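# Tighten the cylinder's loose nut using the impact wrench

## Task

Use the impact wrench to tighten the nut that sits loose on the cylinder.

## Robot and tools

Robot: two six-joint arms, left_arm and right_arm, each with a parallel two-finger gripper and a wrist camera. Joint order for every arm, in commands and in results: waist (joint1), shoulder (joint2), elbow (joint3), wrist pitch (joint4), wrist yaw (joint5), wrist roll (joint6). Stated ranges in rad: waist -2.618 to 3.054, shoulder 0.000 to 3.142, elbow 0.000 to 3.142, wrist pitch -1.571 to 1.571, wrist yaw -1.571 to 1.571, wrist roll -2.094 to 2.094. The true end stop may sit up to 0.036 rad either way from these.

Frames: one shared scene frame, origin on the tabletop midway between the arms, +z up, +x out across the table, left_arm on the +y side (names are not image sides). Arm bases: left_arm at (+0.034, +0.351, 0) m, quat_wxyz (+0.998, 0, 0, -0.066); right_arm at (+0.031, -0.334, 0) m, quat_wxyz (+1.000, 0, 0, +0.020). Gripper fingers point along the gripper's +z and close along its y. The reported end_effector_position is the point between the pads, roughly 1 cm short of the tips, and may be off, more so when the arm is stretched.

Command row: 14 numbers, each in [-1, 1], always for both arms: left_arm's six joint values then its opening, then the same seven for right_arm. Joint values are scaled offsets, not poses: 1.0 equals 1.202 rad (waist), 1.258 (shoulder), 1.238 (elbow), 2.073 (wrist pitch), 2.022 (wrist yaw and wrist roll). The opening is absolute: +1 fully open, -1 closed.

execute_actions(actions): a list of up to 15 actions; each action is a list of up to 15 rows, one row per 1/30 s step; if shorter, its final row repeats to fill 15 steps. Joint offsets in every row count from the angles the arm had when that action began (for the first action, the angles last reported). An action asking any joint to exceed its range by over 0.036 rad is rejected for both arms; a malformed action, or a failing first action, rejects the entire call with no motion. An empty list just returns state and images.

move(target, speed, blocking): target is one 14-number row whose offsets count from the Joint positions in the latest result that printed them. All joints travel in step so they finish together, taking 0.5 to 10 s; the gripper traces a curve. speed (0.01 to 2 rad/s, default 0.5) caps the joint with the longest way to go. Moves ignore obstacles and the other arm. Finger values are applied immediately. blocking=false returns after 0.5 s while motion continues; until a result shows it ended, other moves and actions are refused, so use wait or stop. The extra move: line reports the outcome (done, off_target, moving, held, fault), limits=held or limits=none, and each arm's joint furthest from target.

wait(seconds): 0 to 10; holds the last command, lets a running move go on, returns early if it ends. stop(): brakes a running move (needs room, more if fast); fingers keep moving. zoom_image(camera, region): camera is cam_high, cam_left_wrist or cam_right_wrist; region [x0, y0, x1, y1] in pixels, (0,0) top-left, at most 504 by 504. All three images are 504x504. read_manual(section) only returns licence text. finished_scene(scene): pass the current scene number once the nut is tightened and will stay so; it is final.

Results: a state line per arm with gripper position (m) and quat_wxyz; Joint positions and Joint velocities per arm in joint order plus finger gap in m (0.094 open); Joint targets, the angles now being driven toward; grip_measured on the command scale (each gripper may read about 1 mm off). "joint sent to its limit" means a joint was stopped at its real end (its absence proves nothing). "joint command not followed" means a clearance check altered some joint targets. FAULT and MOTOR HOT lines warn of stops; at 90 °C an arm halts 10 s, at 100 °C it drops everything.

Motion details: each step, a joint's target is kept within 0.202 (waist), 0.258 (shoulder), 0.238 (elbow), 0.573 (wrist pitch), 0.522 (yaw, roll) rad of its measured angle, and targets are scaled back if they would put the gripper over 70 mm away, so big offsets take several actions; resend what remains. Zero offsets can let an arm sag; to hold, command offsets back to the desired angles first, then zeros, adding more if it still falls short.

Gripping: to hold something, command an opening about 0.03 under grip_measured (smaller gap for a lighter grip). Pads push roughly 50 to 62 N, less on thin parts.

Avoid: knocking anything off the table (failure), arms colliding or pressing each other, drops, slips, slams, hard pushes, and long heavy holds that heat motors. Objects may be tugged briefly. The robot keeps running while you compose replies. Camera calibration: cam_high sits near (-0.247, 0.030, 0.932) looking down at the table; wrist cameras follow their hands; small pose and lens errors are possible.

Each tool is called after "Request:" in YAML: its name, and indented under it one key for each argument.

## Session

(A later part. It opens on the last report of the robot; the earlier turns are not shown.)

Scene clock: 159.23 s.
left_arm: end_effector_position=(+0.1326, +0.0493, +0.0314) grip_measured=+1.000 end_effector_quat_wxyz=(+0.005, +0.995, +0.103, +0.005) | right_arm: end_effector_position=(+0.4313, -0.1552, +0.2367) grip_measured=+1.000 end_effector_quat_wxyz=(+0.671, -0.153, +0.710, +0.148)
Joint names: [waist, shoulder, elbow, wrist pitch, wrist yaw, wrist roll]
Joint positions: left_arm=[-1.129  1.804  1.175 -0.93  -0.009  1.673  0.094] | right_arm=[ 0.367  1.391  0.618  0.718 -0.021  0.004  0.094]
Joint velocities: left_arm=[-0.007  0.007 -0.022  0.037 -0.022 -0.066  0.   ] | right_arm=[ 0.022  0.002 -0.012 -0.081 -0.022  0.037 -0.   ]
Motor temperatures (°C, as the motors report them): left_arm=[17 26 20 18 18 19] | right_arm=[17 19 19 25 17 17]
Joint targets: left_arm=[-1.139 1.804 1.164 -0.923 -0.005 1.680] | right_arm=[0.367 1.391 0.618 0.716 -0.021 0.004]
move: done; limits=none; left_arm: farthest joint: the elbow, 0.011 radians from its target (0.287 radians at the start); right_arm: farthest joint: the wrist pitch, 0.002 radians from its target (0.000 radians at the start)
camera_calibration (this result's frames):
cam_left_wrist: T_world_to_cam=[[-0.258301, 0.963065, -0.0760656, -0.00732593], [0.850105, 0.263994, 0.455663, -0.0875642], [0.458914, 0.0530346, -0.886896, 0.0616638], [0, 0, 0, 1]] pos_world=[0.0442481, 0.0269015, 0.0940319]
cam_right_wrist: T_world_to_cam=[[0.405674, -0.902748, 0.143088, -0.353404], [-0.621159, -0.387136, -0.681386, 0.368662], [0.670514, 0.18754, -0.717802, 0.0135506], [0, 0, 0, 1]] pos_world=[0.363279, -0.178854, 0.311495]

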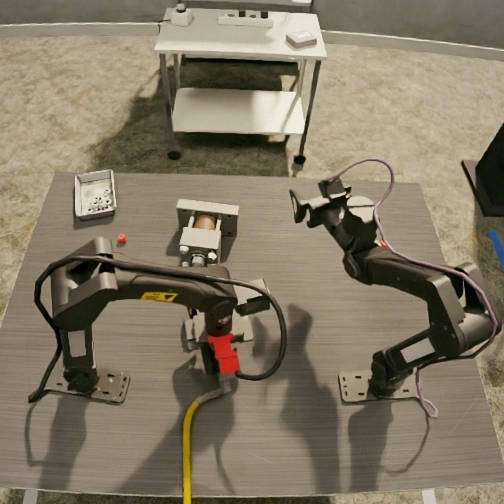

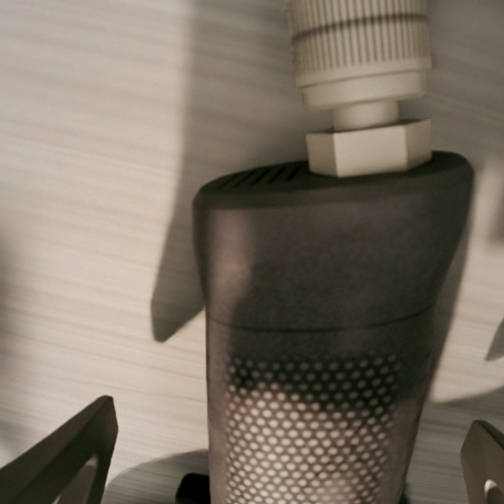

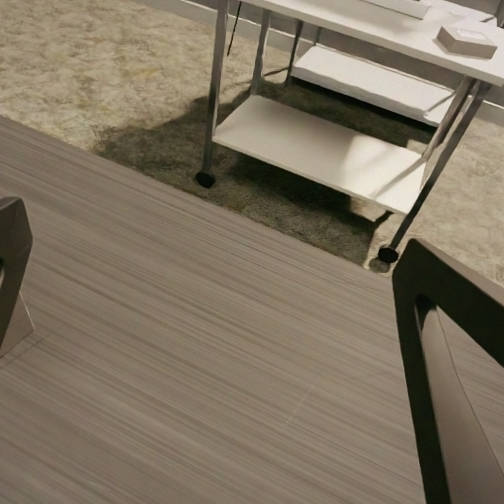

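Request:
move:
  target: [-0.04,0,-0.025,0.005,0,-0.02,1, 0,0,0,0,0,0,1]
  speed: 0.15

Request:
move:
  target: [0,0,0,0,0,0,0.1, 0,0,0,0,0,0,1]

Request:
move:
  target: [0,0,0,0,0,0,-0.1, 0,0,0,0,0,0,1]

Scene clock: 162.63 s.
left_arm: end_effector_position=(+0.1197, +0.0509, +0.0270) grip_measured=+1.000 end_effector_quat_wxyz=(-0.002, +0.995, +0.099, +0.006) | right_arm: end_effector_position=(+0.4313, -0.1552, +0.2371) grip_measured=+1.000 end_effector_quat_wxyz=(+0.672, -0.153, +0.709, +0.149)
Joint names: [waist, shoulder, elbow, wrist pitch, wrist yaw, wrist roll]
Joint positions: left_arm=[-1.169  1.804  1.156 -0.925 -0.012  1.64   0.094] | right_arm=[ 0.367  1.391  0.618  0.72  -0.021  0.004  0.094]
Joint velocities: left_arm=[-0.017  0.007 -0.007  0.007  0.007 -0.051  0.   ] | right_arm=[-0.002  0.012  0.007  0.022 -0.037 -0.037 -0.002]
Motor temperatures (°C, as the motors report them): left_arm=[17 25 20 18 18 19] | right_arm=[17 19 19 26 17 17]
Joint targets: left_arm=[-1.177 1.804 1.144 -0.920 -0.008 1.632] | right_arm=[0.367 1.391 0.618 0.718 -0.021 0.004]
move: done; limits=none; left_arm: farthest joint: the elbow, 0.012 radians from its target (0.031 radians at the start); right_arm: farthest joint: the wrist pitch, 0.002 radians from its target (0.000 radians at the start)
camera_calibration (this result's frames):
cam_left_wrist: T_world_to_cam=[[-0.250981, 0.965965, -0.0626046, -0.0138814], [0.852207, 0.25117, 0.458974, -0.0746761], [0.459077, 0.0618414, -0.886241, 0.0630753], [0, 0, 0, 1]] pos_world=[0.0311991, 0.0282647, 0.0893053]
cam_right_wrist: T_world_to_cam=[[0.405424, -0.902857, 0.143114, -0.353387], [-0.619965, -0.386619, -0.682765, 0.368895], [0.67177, 0.188084, -0.716484, 0.0131031], [0, 0, 0, 1]] pos_world=[0.363171, -0.178901, 0.311832]

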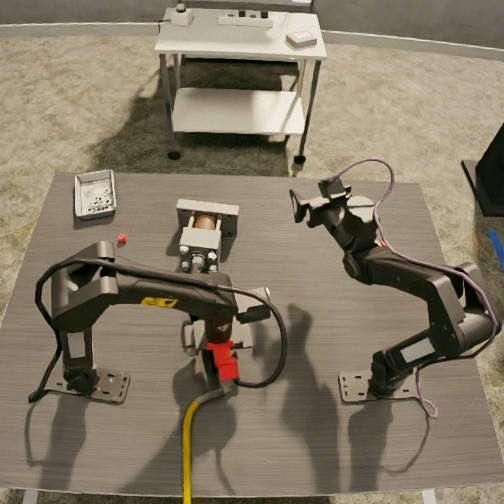

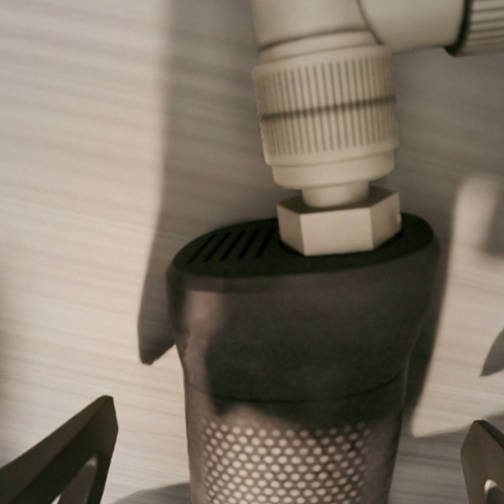

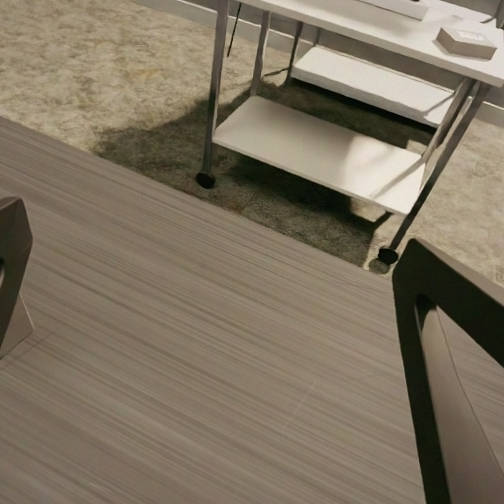

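Scene clock: 163.13 s.
left_arm: end_effector_position=(+0.1202, +0.0510, +0.0270) grip_measured=+0.102 end_effector_quat_wxyz=(-0.002, +0.995, +0.100, +0.007) | right_arm: end_effector_position=(+0.4314, -0.1552, +0.2376) grip_measured=+1.000 end_effector_quat_wxyz=(+0.673, -0.153, +0.709, +0.149)
Joint names: [waist, shoulder, elbow, wrist pitch, wrist yaw, wrist roll]
Joint positions: left_arm=[-1.169  1.804  1.156 -0.925 -0.016  1.64   0.052] | right_arm=[ 0.367  1.391  0.618  0.722 -0.021  0.004  0.094]
Joint velocities: left_arm=[-0.017  0.022 -0.007 -0.051  0.022  0.007 -0.001] | right_arm=[-0.002 -0.002  0.012  0.007 -0.037  0.007 -0.001]
Motor temperatures (°C, as the motors report them): left_arm=[17 25 20 18 18 19] | right_arm=[17 19 19 26 17 17]
Joint targets: left_arm=[-1.169 1.804 1.156 -0.925 -0.013 1.640] | right_arm=[0.367 1.391 0.618 0.720 -0.021 0.004]
move: done; limits=none; left_arm: farthest joint: the wrist yaw, 0.004 radians from its target (0.000 radians at the start); right_arm: farthest joint: the wrist pitch, 0.002 radians from its target (0.000 radians at the start)
camera_calibration (this result's frames):
cam_left_wrist: T_world_to_cam=[[-0.251159, 0.965922, -0.0625662, -0.0138661], [0.850757, 0.251119, 0.461683, -0.0750589], [0.461661, 0.0627273, -0.884836, 0.0624386], [0, 0, 0, 1]] pos_world=[0.0315488, 0.0283257, 0.0890338]
cam_right_wrist: T_world_to_cam=[[0.405173, -0.902965, 0.143139, -0.35337], [-0.618769, -0.386102, -0.684142, 0.369128], [0.673023, 0.188626, -0.715165, 0.0126551], [0, 0, 0, 1]] pos_world=[0.363064, -0.178947, 0.312168]

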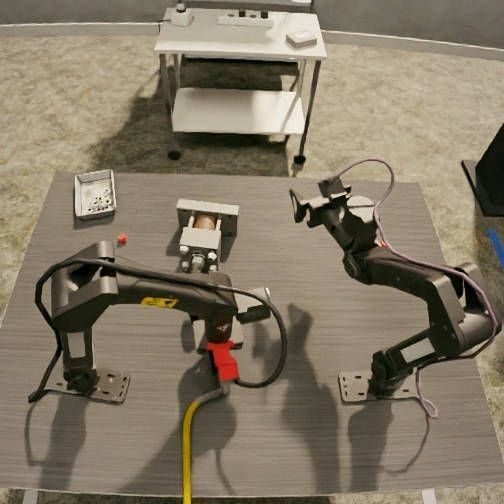

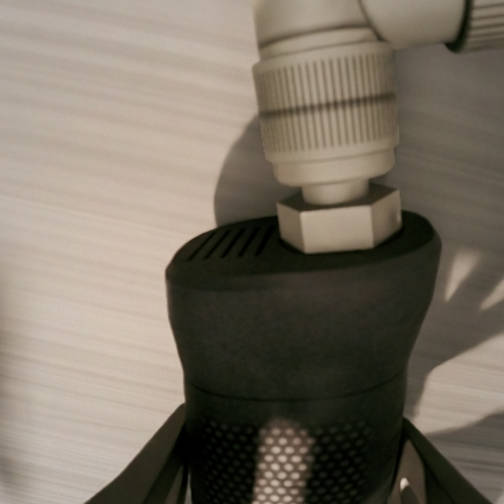

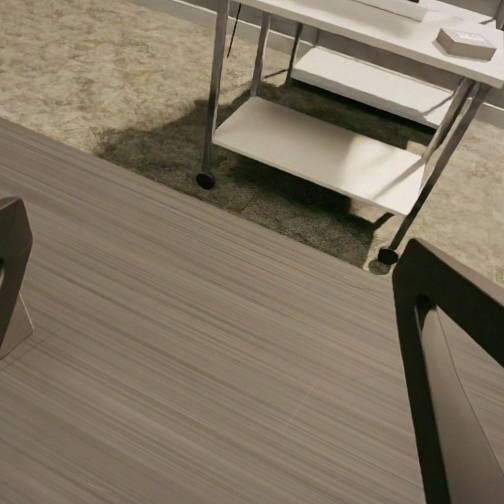

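Scene clock: 163.63 s.
left_arm: end_effector_position=(+0.1205, +0.0504, +0.0270) grip_measured=-0.028 end_effector_quat_wxyz=(-0.001, +0.995, +0.100, +0.008) | right_arm: end_effector_position=(+0.4314, -0.1552, +0.2380) grip_measured=+1.000 end_effector_quat_wxyz=(+0.673, -0.153, +0.708, +0.149)
Joint names: [waist, shoulder, elbow, wrist pitch, wrist yaw, wrist roll]
Joint positions: left_arm=[-1.169  1.804  1.156 -0.922 -0.016  1.638  0.046] | right_arm=[ 0.367  1.391  0.618  0.724 -0.021  0.004  0.094]
Joint velocities: left_arm=[ 0.007 -0.022  0.007 -0.022 -0.007  0.037  0.001] | right_arm=[-0.007 -0.017 -0.017 -0.007  0.007  0.051 -0.   ]
Motor temperatures (°C, as the motors report them): left_arm=[17 25 20 18 18 19] | right_arm=[17 19 19 26 17 17]
Joint targets: left_arm=[-1.169 1.804 1.156 -0.924 -0.016 1.640] | right_arm=[0.367 1.391 0.618 0.722 -0.021 0.004]
move: done; limits=none; left_arm: farthest joint: the wrist pitch, 0.003 radians from its target (0.000 radians at the start); right_arm: farthest joint: the wrist pitch, 0.002 radians from its target (0.000 radians at the start)
camera_calibration (this result's frames):
cam_left_wrist: T_world_to_cam=[[-0.252563, 0.965378, -0.0652497, -0.0129357], [0.849872, 0.253569, 0.461975, -0.0751331], [0.462525, 0.0612239, -0.88449, 0.0623285], [0, 0, 0, 1]] pos_world=[0.031758, 0.0277232, 0.0889945]
cam_right_wrist: T_world_to_cam=[[0.404973, -0.903052, 0.14316, -0.353356], [-0.61781, -0.385687, -0.685242, 0.369313], [0.674024, 0.189059, -0.714107, 0.0122964], [0, 0, 0, 1]] pos_world=[0.362977, -0.178985, 0.312436]

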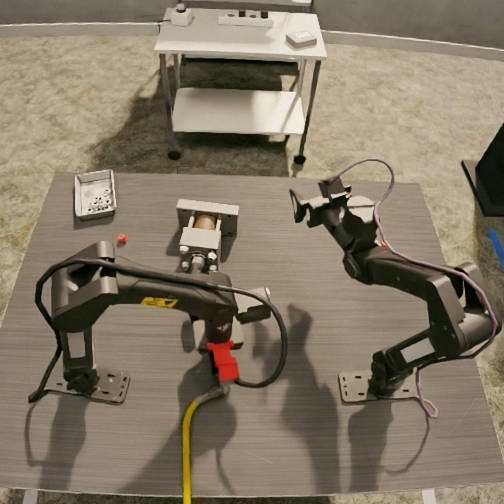

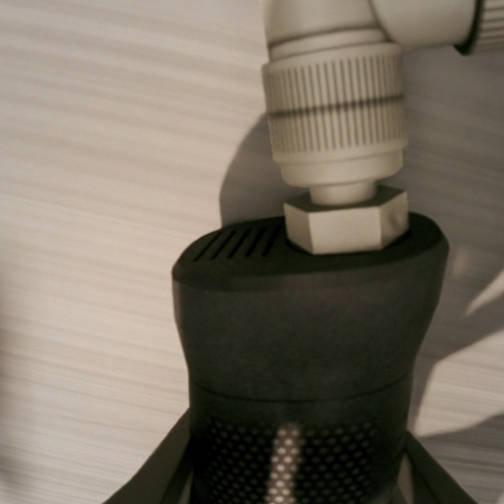

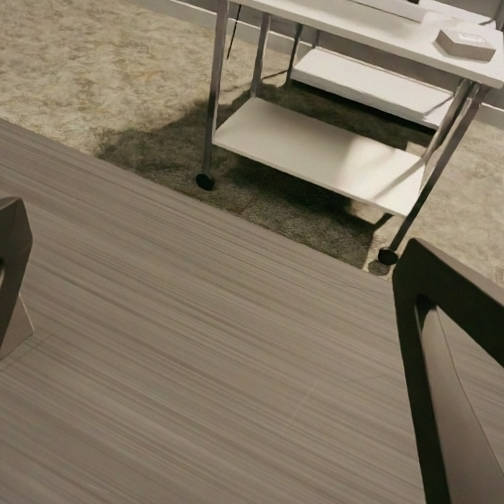

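Request:
move:
  target: [-0.175,0.215,0.36,-0.062,0.008,-0.72,-0.1, 0,0,0,0,0,0,1]
  speed: 0.4

Scene clock: 172.50 s.
left_arm: end_effector_position=(+0.0742, -0.0340, +0.0288) grip_measured=-0.029 end_effector_quat_wxyz=(+0.009, +0.784, +0.620, +0.031) | right_arm: end_effector_position=(+0.4314, -0.1552, +0.2385) grip_measured=+1.000 end_effector_quat_wxyz=(+0.674, -0.152, +0.707, +0.149)
Joint names: [waist, shoulder, elbow, wrist pitch, wrist yaw, wrist roll]
Joint positions: left_arm=[-1.365  2.085  1.557 -1.063 -0.062  0.305  0.046] | right_arm=[ 0.367  1.391  0.618  0.725 -0.021  0.004  0.094]
Joint velocities: left_arm=[-0.002 -0.007  0.002  0.037 -0.022 -0.051  0.001] | right_arm=[-0.002 -0.017  0.002  0.051 -0.022 -0.066  0.   ]
Motor temperatures (°C, as the motors report them): left_arm=[17 25 20 18 18 19] | right_arm=[17 19 19 26 17 17]
Joint targets: left_arm=[-1.380 2.075 1.602 -1.051 0.000 0.182] | right_arm=[0.367 1.391 0.618 0.724 -0.021 0.004]
move: off_target (left_arm); limits=none; left_arm: farthest joint: the wrist roll, 0.123 radians from its target (1.456 radians at the start); right_arm: farthest joint: the wrist pitch, 0.001 radians from its target (0.000 radians at the start)
camera_calibration (this result's frames):
cam_left_wrist: T_world_to_cam=[[-0.976705, 0.177896, -0.119998, 0.0855508], [0.100606, 0.873568, 0.476191, 0.0609899], [0.189539, 0.453026, -0.871116, 0.123685], [0, 0, 0, 1]] pos_world=[0.0539789, -0.124531, 0.0889672]
cam_right_wrist: T_world_to_cam=[[0.404722, -0.90316, 0.143184, -0.353339], [-0.616609, -0.385167, -0.686614, 0.369545], [0.675273, 0.189599, -0.712783, 0.0118477], [0, 0, 0, 1]] pos_world=[0.362868, -0.179032, 0.312772]

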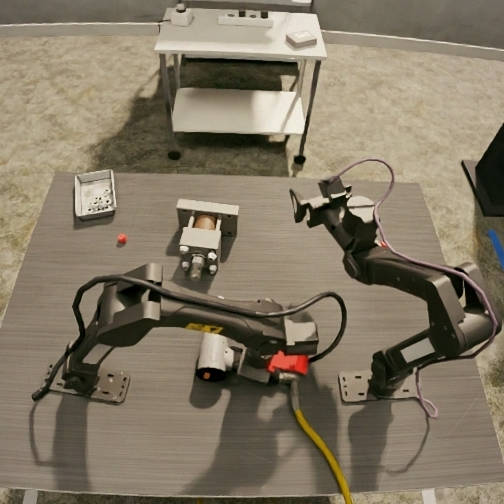

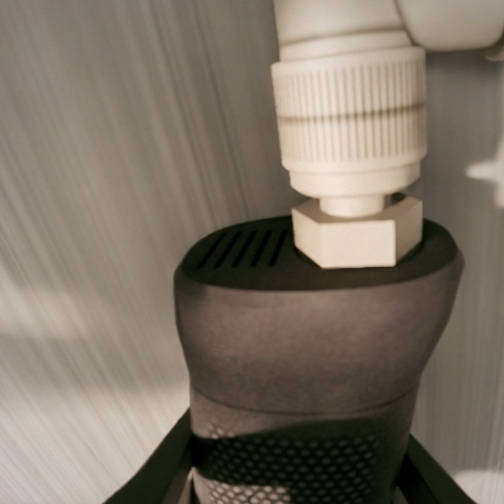

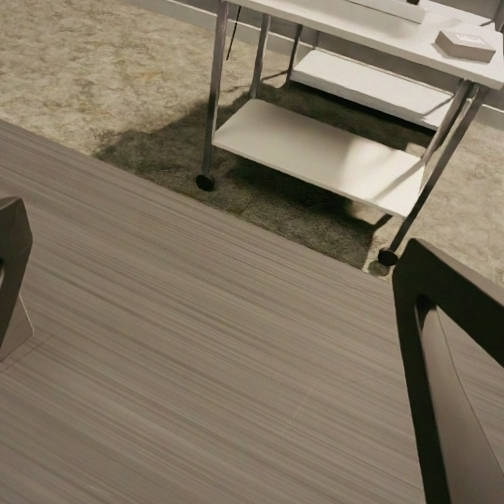

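Request:
move:
  target: [0,-0.375,-0.42,0.33,0.04,-0.08,-0.1, 0,0,0,0,0,0,1]
  speed: 0.3

Scene clock: 181.47 s.
left_arm: end_effector_position=(+0.0734, -0.0253, +0.0577) grip_measured=-0.030 end_effector_quat_wxyz=(+0.188, +0.745, +0.632, -0.099) | right_arm: end_effector_position=(+0.4314, -0.1552, +0.2389) grip_measured=+1.000 end_effector_quat_wxyz=(+0.675, -0.152, +0.707, +0.149)
Joint names: [waist, shoulder, elbow, wrist pitch, wrist yaw, wrist roll]
Joint positions: left_arm=[-1.364  1.659  1.021 -0.508 -0.061  0.25   0.046] | right_arm=[ 0.367  1.391  0.618  0.727 -0.021  0.004  0.094]
Joint velocities: left_arm=[ 0.007 -0.012  0.012  0.007 -0.007  0.007 -0.001] | right_arm=[ 0.002  0.007 -0.007 -0.037  0.066  0.037 -0.   ]
Motor temperatures (°C, as the motors report them): left_arm=[17 26 20 19 19 20] | right_arm=[17 19 19 26 17 17]
Joint targets: left_arm=[-1.365 1.614 1.037 -0.379 0.018 0.144] | right_arm=[0.367 1.391 0.618 0.726 -0.021 0.004]
move: off_target (left_arm); limits=none; left_arm: farthest joint: the wrist pitch, 0.129 radians from its target (0.684 radians at the start); right_arm: farthest joint: the wrist pitch, 0.002 radians from its target (0.000 radians at the start)
camera_calibration (this result's frames):
cam_left_wrist: T_world_to_cam=[[-0.979892, 0.052843, -0.192404, 0.0879112], [0.0437125, 0.997721, 0.051397, 0.0715221], [0.194682, 0.041953, -0.979969, 0.140617], [0, 0, 0, 1]] pos_world=[0.0556416, -0.0819038, 0.151038]
cam_right_wrist: T_world_to_cam=[[0.404471, -0.903269, 0.143208, -0.353322], [-0.615406, -0.384647, -0.687984, 0.369775], [0.676519, 0.190138, -0.711456, 0.0113985], [0, 0, 0, 1]] pos_world=[0.362759, -0.179079, 0.313107]

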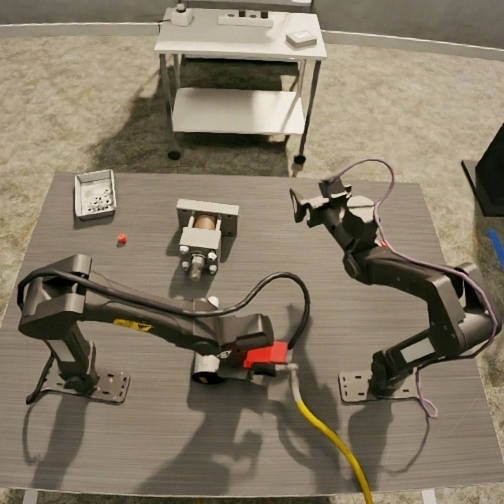

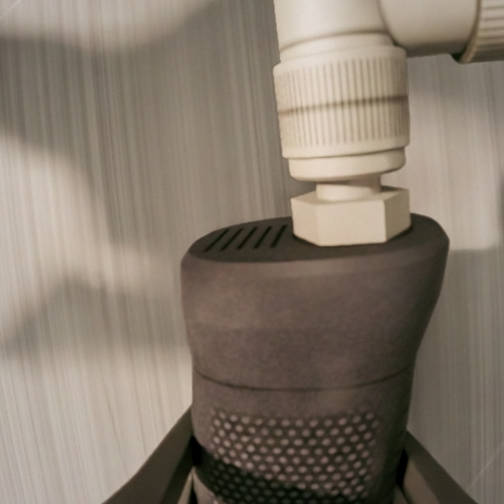

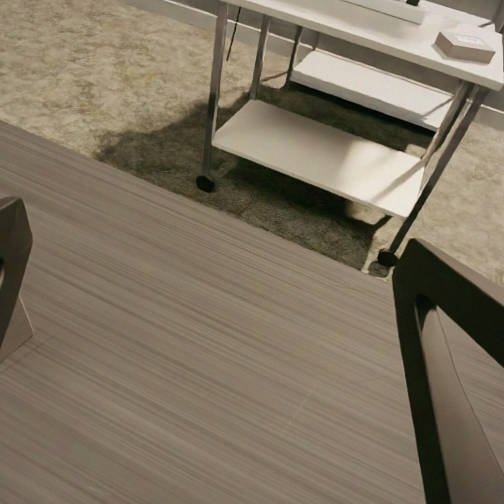

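Next to a=60 with sag compensation.

Request:
move:
  target: [0,-0.25,-0.37,0.49,0.03,-0.03,-0.1, 0,0,0,0,0,0,1]
  speed: 0.3

Scene clock: 188.60 s.
left_arm: end_effector_position=(+0.0691, -0.0204, +0.0737) grip_measured=-0.030 end_effector_quat_wxyz=(+0.364, +0.687, +0.581, -0.241) | right_arm: end_effector_position=(+0.4314, -0.1552, +0.2394) grip_measured=+1.000 end_effector_quat_wxyz=(+0.675, -0.152, +0.706, +0.149)
Joint names: [waist, shoulder, elbow, wrist pitch, wrist yaw, wrist roll]
Joint positions: left_arm=[-1.361  1.403  0.519  0.216 -0.031  0.259  0.046] | right_arm=[ 0.367  1.391  0.618  0.729 -0.021  0.004  0.094]
Joint velocities: left_arm=[ 0.012 -0.002 -0.007 -0.022 -0.051  0.037 -0.   ] | right_arm=[-0.002 -0.012 -0.012  0.007 -0.007 -0.007 -0.001]
Motor temperatures (°C, as the motors report them): left_arm=[17 26 20 24 19 20] | right_arm=[17 19 20 27 17 17]
Joint targets: left_arm=[-1.364 1.353 0.556 0.465 -0.004 0.200] | right_arm=[0.367 1.391 0.618 0.727 -0.021 0.004]
move: off_target (left_arm); limits=none; left_arm: farthest joint: the wrist pitch, 0.291 radians from its target (1.015 radians at the start); right_arm: farthest joint: the wrist pitch, 0.002 radians from its target (0.000 radians at the start)
camera_calibration (this result's frames):
cam_left_wrist: T_world_to_cam=[[-0.975789, -0.0251518, -0.217265, 0.0864625], [0.0683152, 0.908617, -0.412006, 0.0967107], [0.207773, -0.416873, -0.884899, 0.139662], [0, 0, 0, 1]] pos_world=[0.0487442, -0.0274767, 0.182218]
cam_right_wrist: T_world_to_cam=[[0.40422, -0.903377, 0.143232, -0.353304], [-0.614201, -0.384125, -0.689352, 0.370004], [0.677763, 0.190677, -0.710126, 0.0109489], [0, 0, 0, 1]] pos_world=[0.362649, -0.179127, 0.313443]

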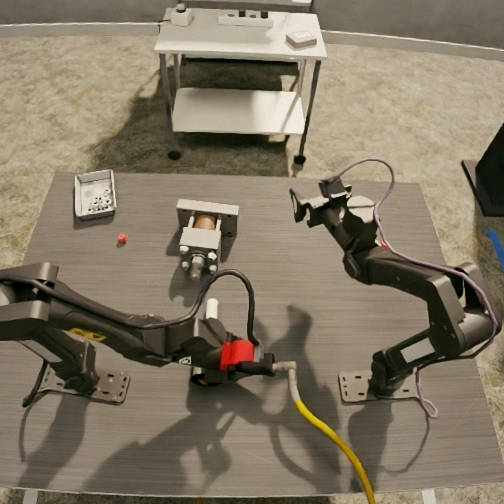

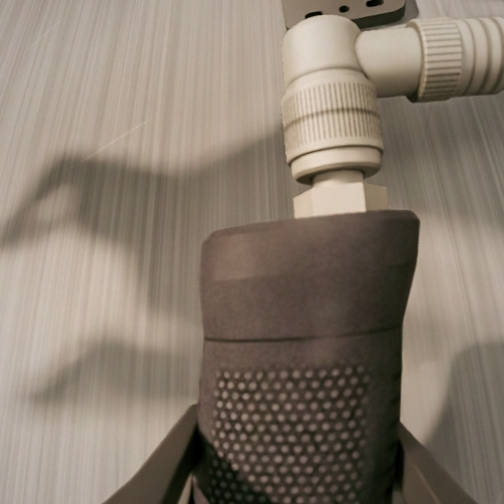

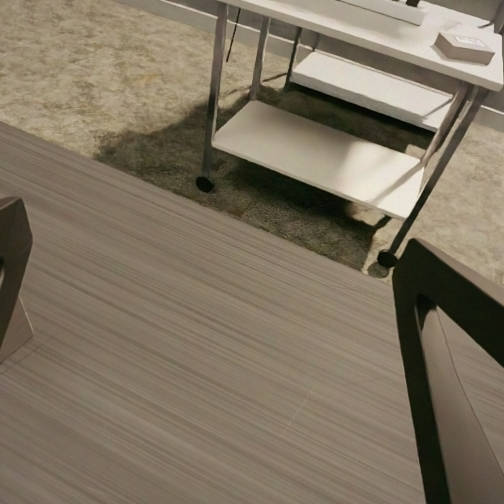

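Request:
move:
  target: [0,0.18,0.43,-0.33,0,0,-0.1, 0,0,0,0,0,0,1]
  speed: 0.3

Request:
move:
  target: [0,0.33,0.46,-0.26,0,0,-0.1, 0,0,0,0,0,0,1]
  speed: 0.3

Scene clock: 208.20 s.
left_arm: end_effector_position=(+0.0641, -0.0251, +0.0512) grip_measured=-0.030 end_effector_quat_wxyz=(+0.178, +0.764, +0.609, -0.120) | right_arm: end_effector_position=(+0.4315, -0.1552, +0.2399) grip_measured=+1.000 end_effector_quat_wxyz=(+0.676, -0.152, +0.705, +0.149)
Joint names: [waist, shoulder, elbow, wrist pitch, wrist yaw, wrist roll]
Joint positions: left_arm=[-1.361  1.66   0.992 -0.47  -0.001  0.302  0.046] | right_arm=[ 0.367  1.391  0.618  0.731 -0.021  0.004  0.094]
Joint velocities: left_arm=[-0.012 -0.022 -0.012 -0.022  0.022 -0.007 -0.   ] | right_arm=[-0.012 -0.012 -0.017 -0.022  0.007 -0.037  0.001]
Motor temperatures (°C, as the motors report them): left_arm=[17 25 21 40 19 20] | right_arm=[17 19 20 28 17 17]
Joint targets: left_arm=[-1.361 1.630 1.052 -0.468 -0.031 0.259] | right_arm=[0.367 1.391 0.618 0.729 -0.021 0.004]
move: off_target (left_arm); limits=none; left_arm: farthest joint: the elbow, 0.059 radians from its target (0.532 radians at the start); right_arm: farthest joint: the wrist pitch, 0.002 radians from its target (0.000 radians at the start)
camera_calibration (this result's frames):
cam_left_wrist: T_world_to_cam=[[-0.979694, 0.118465, -0.161761, 0.0775704], [0.113361, 0.99273, 0.0404558, 0.0681294], [0.165378, 0.0212969, -0.986, 0.137719], [0, 0, 0, 1]] pos_world=[0.0454963, -0.0797564, 0.145583]
cam_right_wrist: T_world_to_cam=[[0.40397, -0.903486, 0.143255, -0.353286], [-0.612993, -0.383602, -0.690716, 0.370233], [0.679005, 0.191214, -0.708794, 0.0104989], [0, 0, 0, 1]] pos_world=[0.362538, -0.179174, 0.313778]

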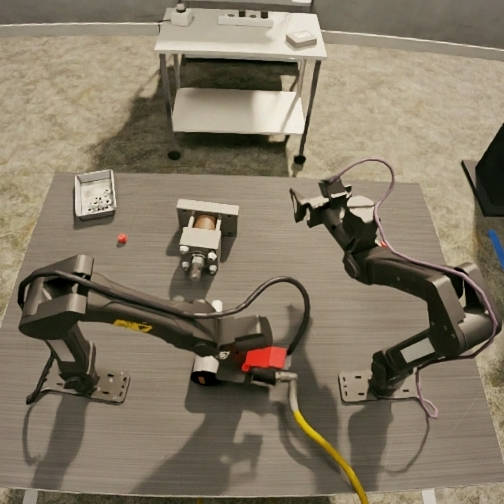

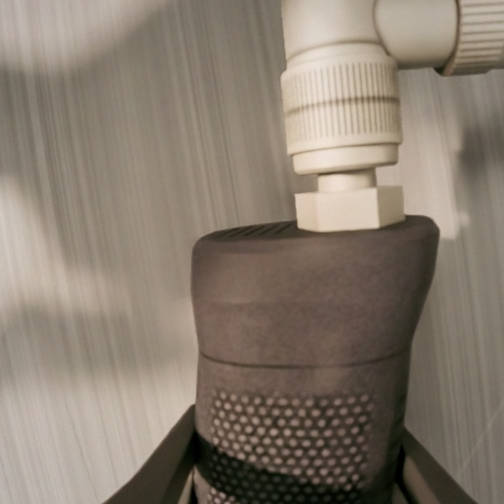

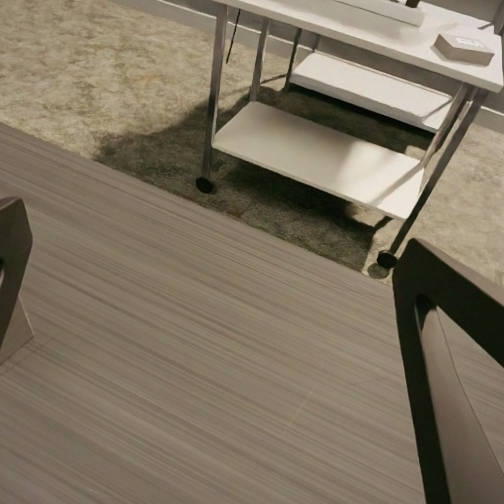

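Scene clock: 210.47 s.
left_arm: end_effector_position=(+0.0625, -0.0371, +0.0296) grip_measured=-0.030 end_effector_quat_wxyz=(+0.005, +0.791, +0.612, -0.004) | right_arm: end_effector_position=(+0.4315, -0.1552, +0.2403) grip_measured=+1.000 end_effector_quat_wxyz=(+0.676, -0.152, +0.705, +0.149)
Joint names: [waist, shoulder, elbow, wrist pitch, wrist yaw, wrist roll]
Joint positions: left_arm=[-1.366  2.063  1.528 -1.024  0.002  0.327  0.046] | right_arm=[ 0.367  1.391  0.618  0.733 -0.021  0.004  0.094]
Joint velocities: left_arm=[ 0.002  0.007 -0.012 -0.066 -0.037 -0.007  0.001] | right_arm=[-0.002 -0.007 -0.002 -0.007  0.007 -0.037  0.001]
Motor temperatures (°C, as the motors report them): left_arm=[17 25 21 38 19 20] | right_arm=[17 19 20 28 17 17]
Joint targets: left_arm=[-1.360 2.076 1.562 -1.009 -0.001 0.302] | right_arm=[0.367 1.391 0.618 0.731 -0.021 0.004]
move: off_target (left_arm); limits=none; left_arm: farthest joint: the elbow, 0.033 radians from its target (0.569 radians at the start); right_arm: farthest joint: the wrist pitch, 0.002 radians from its target (0.000 radians at the start)
camera_calibration (this result's frames):
cam_left_wrist: T_world_to_cam=[[-0.978317, 0.196312, -0.0660061, 0.0739325], [0.148568, 0.887232, 0.436745, 0.063186], [0.144301, 0.417469, -0.89716, 0.130322], [0, 0, 0, 1]] pos_world=[0.0441364, -0.12498, 0.0942034]
cam_right_wrist: T_world_to_cam=[[0.403769, -0.903572, 0.143273, -0.353272], [-0.612025, -0.383184, -0.691806, 0.370415], [0.679997, 0.191643, -0.707726, 0.0101386], [0, 0, 0, 1]] pos_world=[0.36245, -0.179213, 0.314046]

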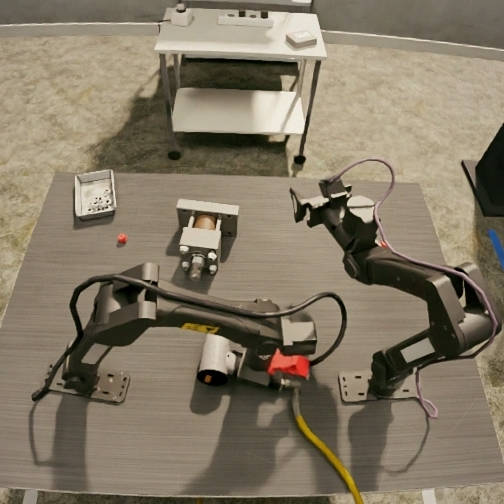

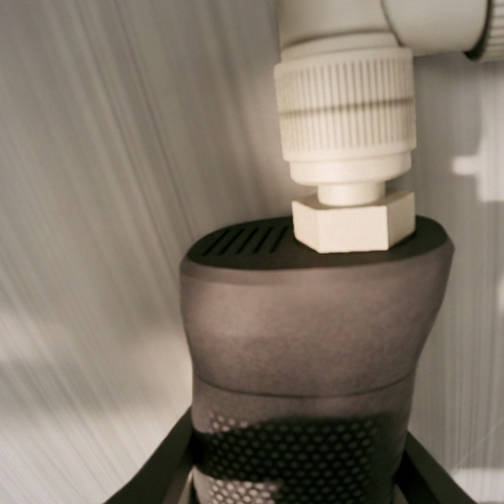

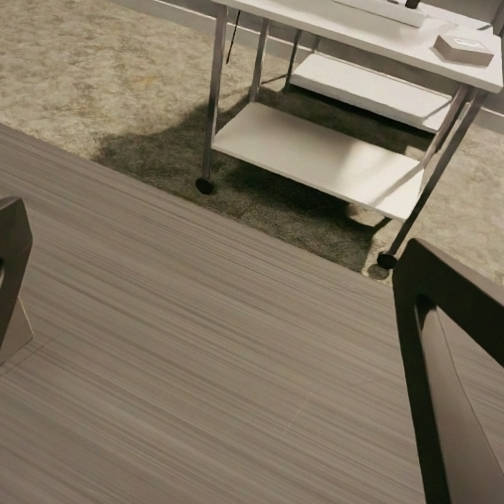

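Request:
move:
  target: [0,0,0,0,0,0,1, 0,0,0,0,0,0,1]

Request:
move:
  target: [0,-0.05,0.2,-0.125,0,0,1, 0,0,0,0,0,0,1]

Request:
move:
  target: [0.19,-0.255,-0.325,0.036,0,-0.783,1, 0,0,0,0,0,0,1]
  speed: 1.0

Scene clock: 216.97 s.
left_arm: end_effector_position=(+0.0612, -0.0351, +0.0290) grip_measured=+1.000 end_effector_quat_wxyz=(-0.001, +0.792, +0.611, -0.004) | right_arm: end_effector_position=(+0.4315, -0.1552, +0.2407) grip_measured=+1.000 end_effector_quat_wxyz=(+0.677, -0.152, +0.704, +0.150)
Joint names: [waist, shoulder, elbow, wrist pitch, wrist yaw, wrist roll]
Joint positions: left_arm=[-1.366  2.064  1.528 -1.031  0.007  0.328  0.094] | right_arm=[ 0.367  1.391  0.618  0.735 -0.021  0.004  0.094]
Joint velocities: left_arm=[-0.012 -0.002 -0.007  0.007 -0.037 -0.022  0.   ] | right_arm=[-0.012  0.002 -0.007  0.037 -0.022  0.007 -0.   ]
Motor temperatures (°C, as the motors report them): left_arm=[17 25 21 33 19 20] | right_arm=[17 19 20 28 17 17]
Joint targets: left_arm=[-1.366 2.063 1.528 -1.024 0.002 0.327] | right_arm=[0.367 1.391 0.618 0.733 -0.021 0.004]
move: done; limits=none; left_arm: farthest joint: the wrist pitch, 0.007 radians from its target (0.000 radians at the start); right_arm: farthest joint: the wrist pitch, 0.002 radians from its target (0.000 radians at the start)
camera_calibration (this result's frames):
cam_left_wrist: T_world_to_cam=[[-0.97826, 0.198763, -0.0591675, 0.0721687], [0.152582, 0.883066, 0.443749, 0.0612976], [0.14045, 0.425074, -0.894196, 0.129594], [0, 0, 0, 1]] pos_world=[0.0430453, -0.123562, 0.0929521]
cam_right_wrist: T_world_to_cam=[[0.403518, -0.903681, 0.143296, -0.353254], [-0.610812, -0.382659, -0.693167, 0.370642], [0.681235, 0.192179, -0.706389, 0.00968775], [0, 0, 0, 1]] pos_world=[0.362338, -0.179261, 0.31438]

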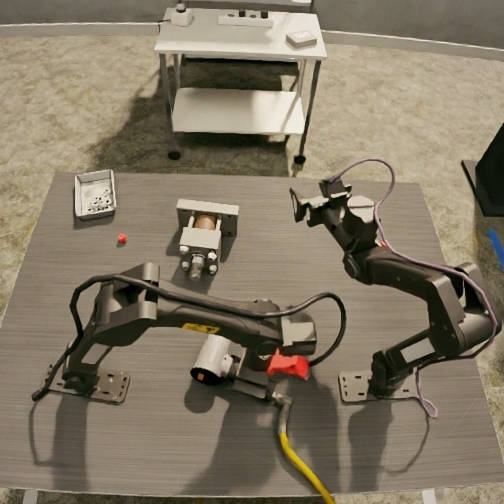

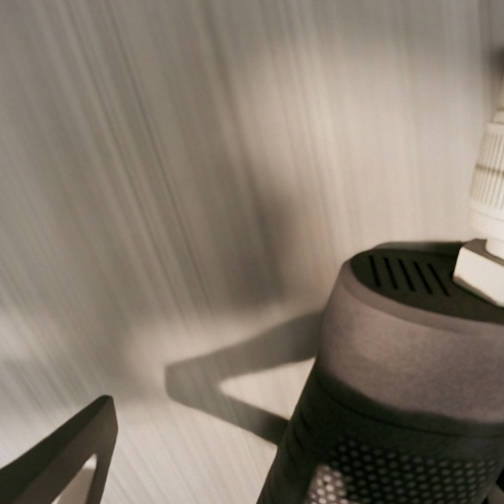

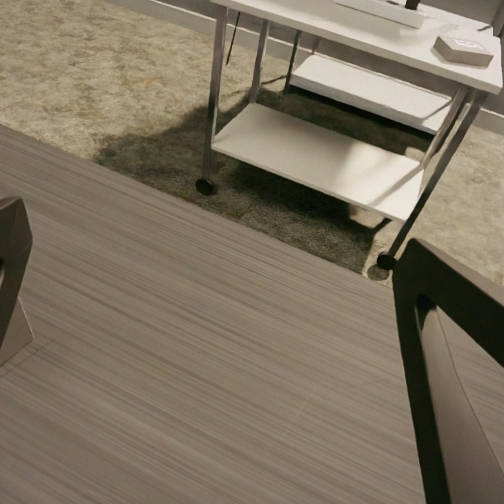

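Scene clock: 218.27 s.
left_arm: end_effector_position=(+0.0614, -0.0389, +0.1019) grip_measured=+1.000 end_effector_quat_wxyz=(+0.007, +0.792, +0.611, -0.009) | right_arm: end_effector_position=(+0.4315, -0.1552, +0.2412) grip_measured=+1.000 end_effector_quat_wxyz=(+0.678, -0.152, +0.704, +0.150)
Joint names: [waist, shoulder, elbow, wrist pitch, wrist yaw, wrist roll]
Joint positions: left_arm=[-1.366  2.016  1.749 -1.284  0.007  0.328  0.094] | right_arm=[ 0.367  1.391  0.618  0.737 -0.021  0.004  0.094]
Joint velocities: left_arm=[ 0.012 -0.017  0.007  0.007 -0.051  0.022  0.   ] | right_arm=[-0.007  0.012 -0.007 -0.051 -0.081  0.022 -0.001]
Motor temperatures (°C, as the motors report them): left_arm=[17 25 21 32 19 20] | right_arm=[17 19 20 28 17 17]
Joint targets: left_arm=[-1.366 2.002 1.776 -1.290 0.007 0.328] | right_arm=[0.367 1.391 0.618 0.735 -0.021 0.004]
move: off_target (left_arm); limits=none; left_arm: farthest joint: the elbow, 0.027 radians from its target (0.248 radians at the start); right_arm: farthest joint: the wrist pitch, 0.002 radians from its target (0.000 radians at the start)
camera_calibration (this result's frames):
cam_left_wrist: T_world_to_cam=[[-0.978206, 0.197692, -0.0634954, 0.077816], [0.152206, 0.890709, 0.428334, 0.0341611], [0.141234, 0.409334, -0.901387, 0.19635], [0, 0, 0, 1]] pos_world=[0.0431891, -0.126184, 0.167296]
cam_right_wrist: T_world_to_cam=[[0.403267, -0.90379, 0.143317, -0.353236], [-0.609598, -0.382134, -0.694525, 0.370869], [0.68247, 0.192713, -0.70505, 0.00923652], [0, 0, 0, 1]] pos_world=[0.362226, -0.17931, 0.314715]

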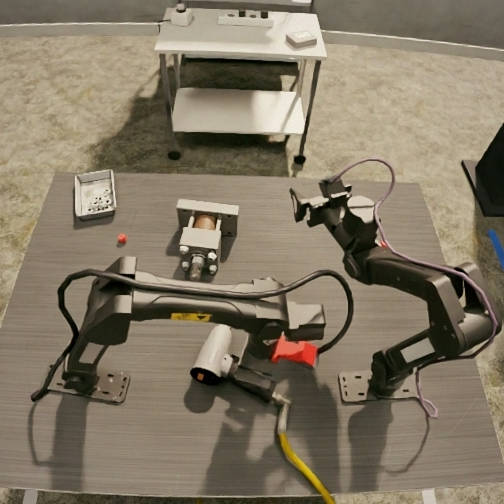

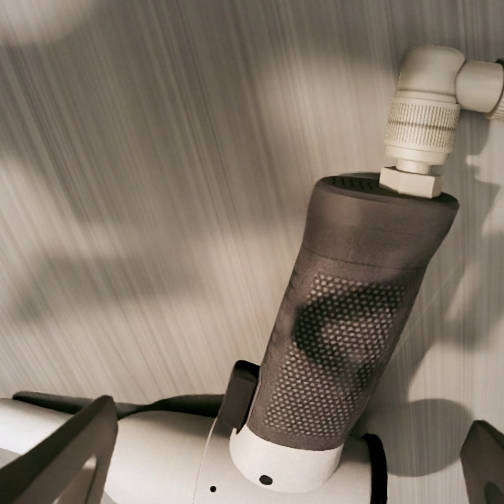

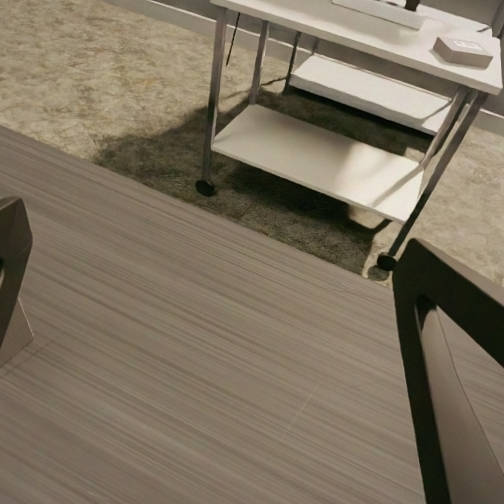

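Scene clock: 220.80 s.
left_arm: end_effector_position=(+0.1217, +0.0561, +0.1015) grip_measured=+1.000 end_effector_quat_wxyz=(-0.005, +0.016, +1.000, +0.001) | right_arm: end_effector_position=(+0.4315, -0.1551, +0.2417) grip_measured=+1.000 end_effector_quat_wxyz=(+0.678, -0.152, +0.703, +0.150)
Joint names: [waist, shoulder, elbow, wrist pitch, wrist yaw, wrist roll]
Joint positions: left_arm=[-1.146  1.718  1.359 -1.218  0.009 -1.247  0.094] | right_arm=[ 0.367  1.391  0.618  0.738 -0.021  0.004  0.094]
Joint velocities: left_arm=[ 0.017  0.002 -0.007 -0.007 -0.007  0.022  0.   ] | right_arm=[ 0.007 -0.007  0.002 -0.022 -0.066 -0.051 -0.001]
Motor temperatures (°C, as the motors report them): left_arm=[17 26 21 31 19 20] | right_arm=[17 19 20 28 17 17]
Joint targets: left_arm=[-1.138 1.695 1.346 -1.209 0.007 -1.256] | right_arm=[0.367 1.391 0.618 0.737 -0.021 0.004]
move: off_target (left_arm); limits=none; left_arm: farthest joint: the shoulder, 0.022 radians from its target (0.320 radians at the start); right_arm: farthest joint: the wrist pitch, 0.001 radians from its target (0.000 radians at the start)
camera_calibration (this result's frames):
cam_left_wrist: T_world_to_cam=[[0.0233531, -0.99743, -0.0677329, 0.0635771], [-0.887942, -0.0518251, 0.457026, 0.117044], [-0.459361, 0.0494699, -0.886871, 0.240467], [0, 0, 0, 1]] pos_world=[0.212905, 0.0575837, 0.164077]
cam_right_wrist: T_world_to_cam=[[0.403017, -0.903898, 0.143339, -0.353218], [-0.608381, -0.381607, -0.69588, 0.371094], [0.683704, 0.193247, -0.703708, 0.00878487], [0, 0, 0, 1]] pos_world=[0.362113, -0.179359, 0.315049]

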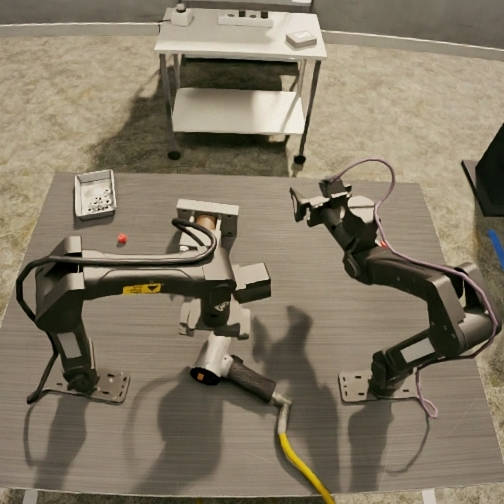

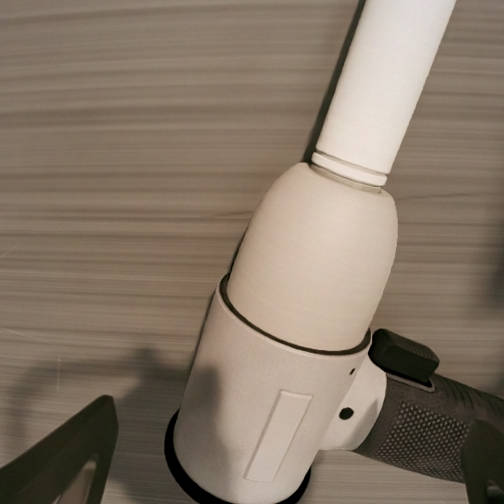

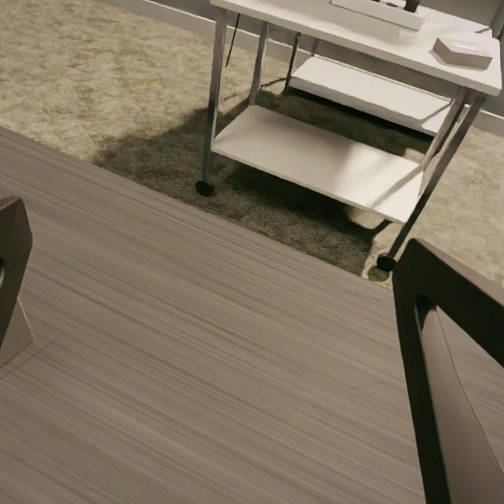

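Request:
move:
  target: [0.022,0.025,0.05,0.005,0,0.141,1, 0,0,0,0,0,0,1]

Request:
move:
  target: [0,0.05,-0.17,0.135,0,0,1, 0,0,0,0,0,0,1]
  speed: 0.2

Scene clock: 226.53 s.
left_arm: end_effector_position=(+0.1288, +0.0498, +0.1006) grip_measured=+1.000 end_effector_quat_wxyz=(-0.006, +0.145, +0.989, -0.001) | right_arm: end_effector_position=(+0.4315, -0.1551, +0.2421) grip_measured=+1.000 end_effector_quat_wxyz=(+0.679, -0.152, +0.703, +0.150)
Joint names: [waist, shoulder, elbow, wrist pitch, wrist yaw, wrist roll]
Joint positions: left_arm=[-1.129  1.746  1.388 -1.216  0.012 -0.97   0.094] | right_arm=[ 0.367  1.391  0.618  0.74  -0.021  0.004  0.094]
Joint velocities: left_arm=[ 0.012 -0.007 -0.007  0.037 -0.007  0.066  0.   ] | right_arm=[-0.002 -0.007 -0.002  0.037  0.022 -0.022 -0.   ]
Motor temperatures (°C, as the motors report them): left_arm=[17 25 21 29 19 20] | right_arm=[17 19 20 28 17 17]
Joint targets: left_arm=[-1.119 1.749 1.421 -1.208 0.009 -0.962] | right_arm=[0.367 1.391 0.618 0.738 -0.021 0.004]
move: off_target (left_arm); limits=none; left_arm: farthest joint: the elbow, 0.032 radians from its target (0.062 radians at the start); right_arm: farthest joint: the wrist pitch, 0.002 radians from its target (0.000 radians at the start)
camera_calibration (this result's frames):
cam_left_wrist: T_world_to_cam=[[-0.233771, -0.970378, -0.0609794, 0.0881242], [-0.870379, 0.180903, 0.457946, 0.109522], [-0.43335, 0.16013, -0.886886, 0.234393], [0, 0, 0, 1]] pos_world=[0.217501, 0.0281676, 0.163099]
cam_right_wrist: T_world_to_cam=[[0.402816, -0.903985, 0.143355, -0.353203], [-0.607405, -0.381185, -0.696962, 0.371274], [0.684688, 0.193673, -0.702633, 0.00842325], [0, 0, 0, 1]] pos_world=[0.362022, -0.179398, 0.315316]

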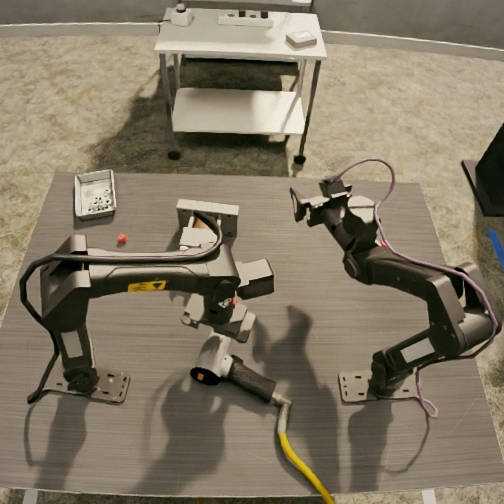

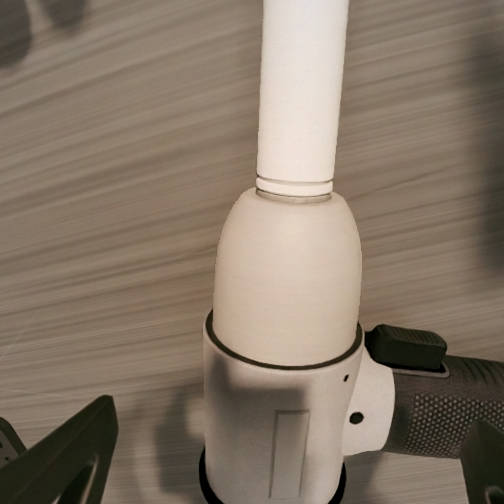

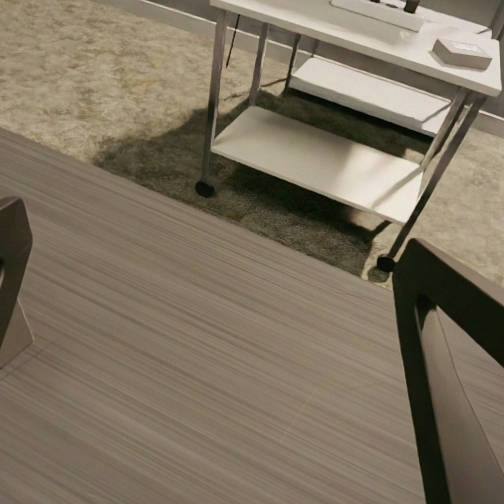

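Scene clock: 228.57 s.
left_arm: end_effector_position=(+0.1290, +0.0484, +0.0330) grip_measured=+1.000 end_effector_quat_wxyz=(-0.005, +0.145, +0.989, -0.004) | right_arm: end_effector_position=(+0.4315, -0.1551, +0.2425) grip_measured=+1.000 end_effector_quat_wxyz=(+0.680, -0.151, +0.702, +0.150)
Joint names: [waist, shoulder, elbow, wrist pitch, wrist yaw, wrist roll]
Joint positions: left_arm=[-1.129  1.81   1.189 -0.948  0.013 -0.97   0.094] | right_arm=[ 0.367  1.391  0.618  0.742 -0.021  0.004  0.094]
Joint velocities: left_arm=[ 0.012 -0.007 -0.007  0.007  0.022  0.007  0.   ] | right_arm=[-0.002 -0.002 -0.002 -0.022 -0.022 -0.051 -0.   ]
Motor temperatures (°C, as the motors report them): left_arm=[17 25 21 28 19 20] | right_arm=[17 19 20 28 17 17]
Joint targets: left_arm=[-1.129 1.809 1.178 -0.936 0.012 -0.970] | right_arm=[0.367 1.391 0.618 0.740 -0.021 0.004]
move: done; limits=none; left_arm: farthest joint: the wrist pitch, 0.012 radians from its target (0.280 radians at the start); right_arm: farthest joint: the wrist pitch, 0.002 radians from its target (0.000 radians at the start)
camera_calibration (this result's frames):
cam_left_wrist: T_world_to_cam=[[-0.233746, -0.970675, -0.0561544, 0.0825678], [-0.87057, 0.183222, 0.456659, 0.140888], [-0.432978, 0.155629, -0.887868, 0.174947], [0, 0, 0, 1]] pos_world=[0.217701, 0.027106, 0.0956286]
cam_right_wrist: T_world_to_cam=[[0.402565, -0.904094, 0.143375, -0.353185], [-0.606184, -0.380657, -0.698313, 0.371498], [0.685917, 0.194204, -0.701286, 0.00797085], [0, 0, 0, 1]] pos_world=[0.361908, -0.179447, 0.315649]

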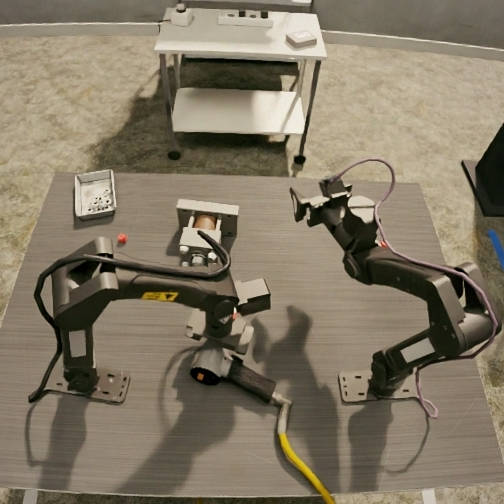

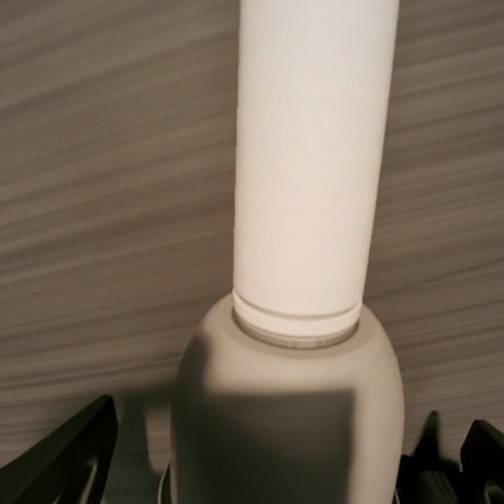

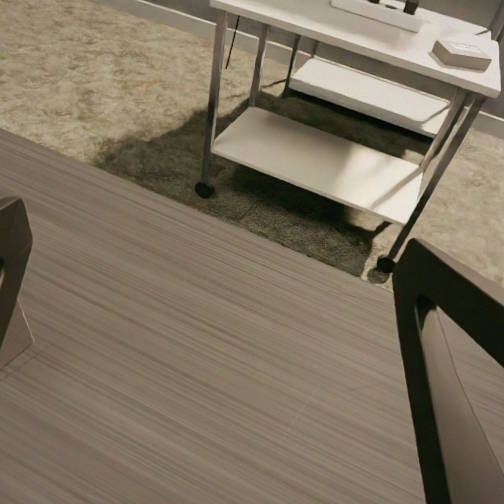

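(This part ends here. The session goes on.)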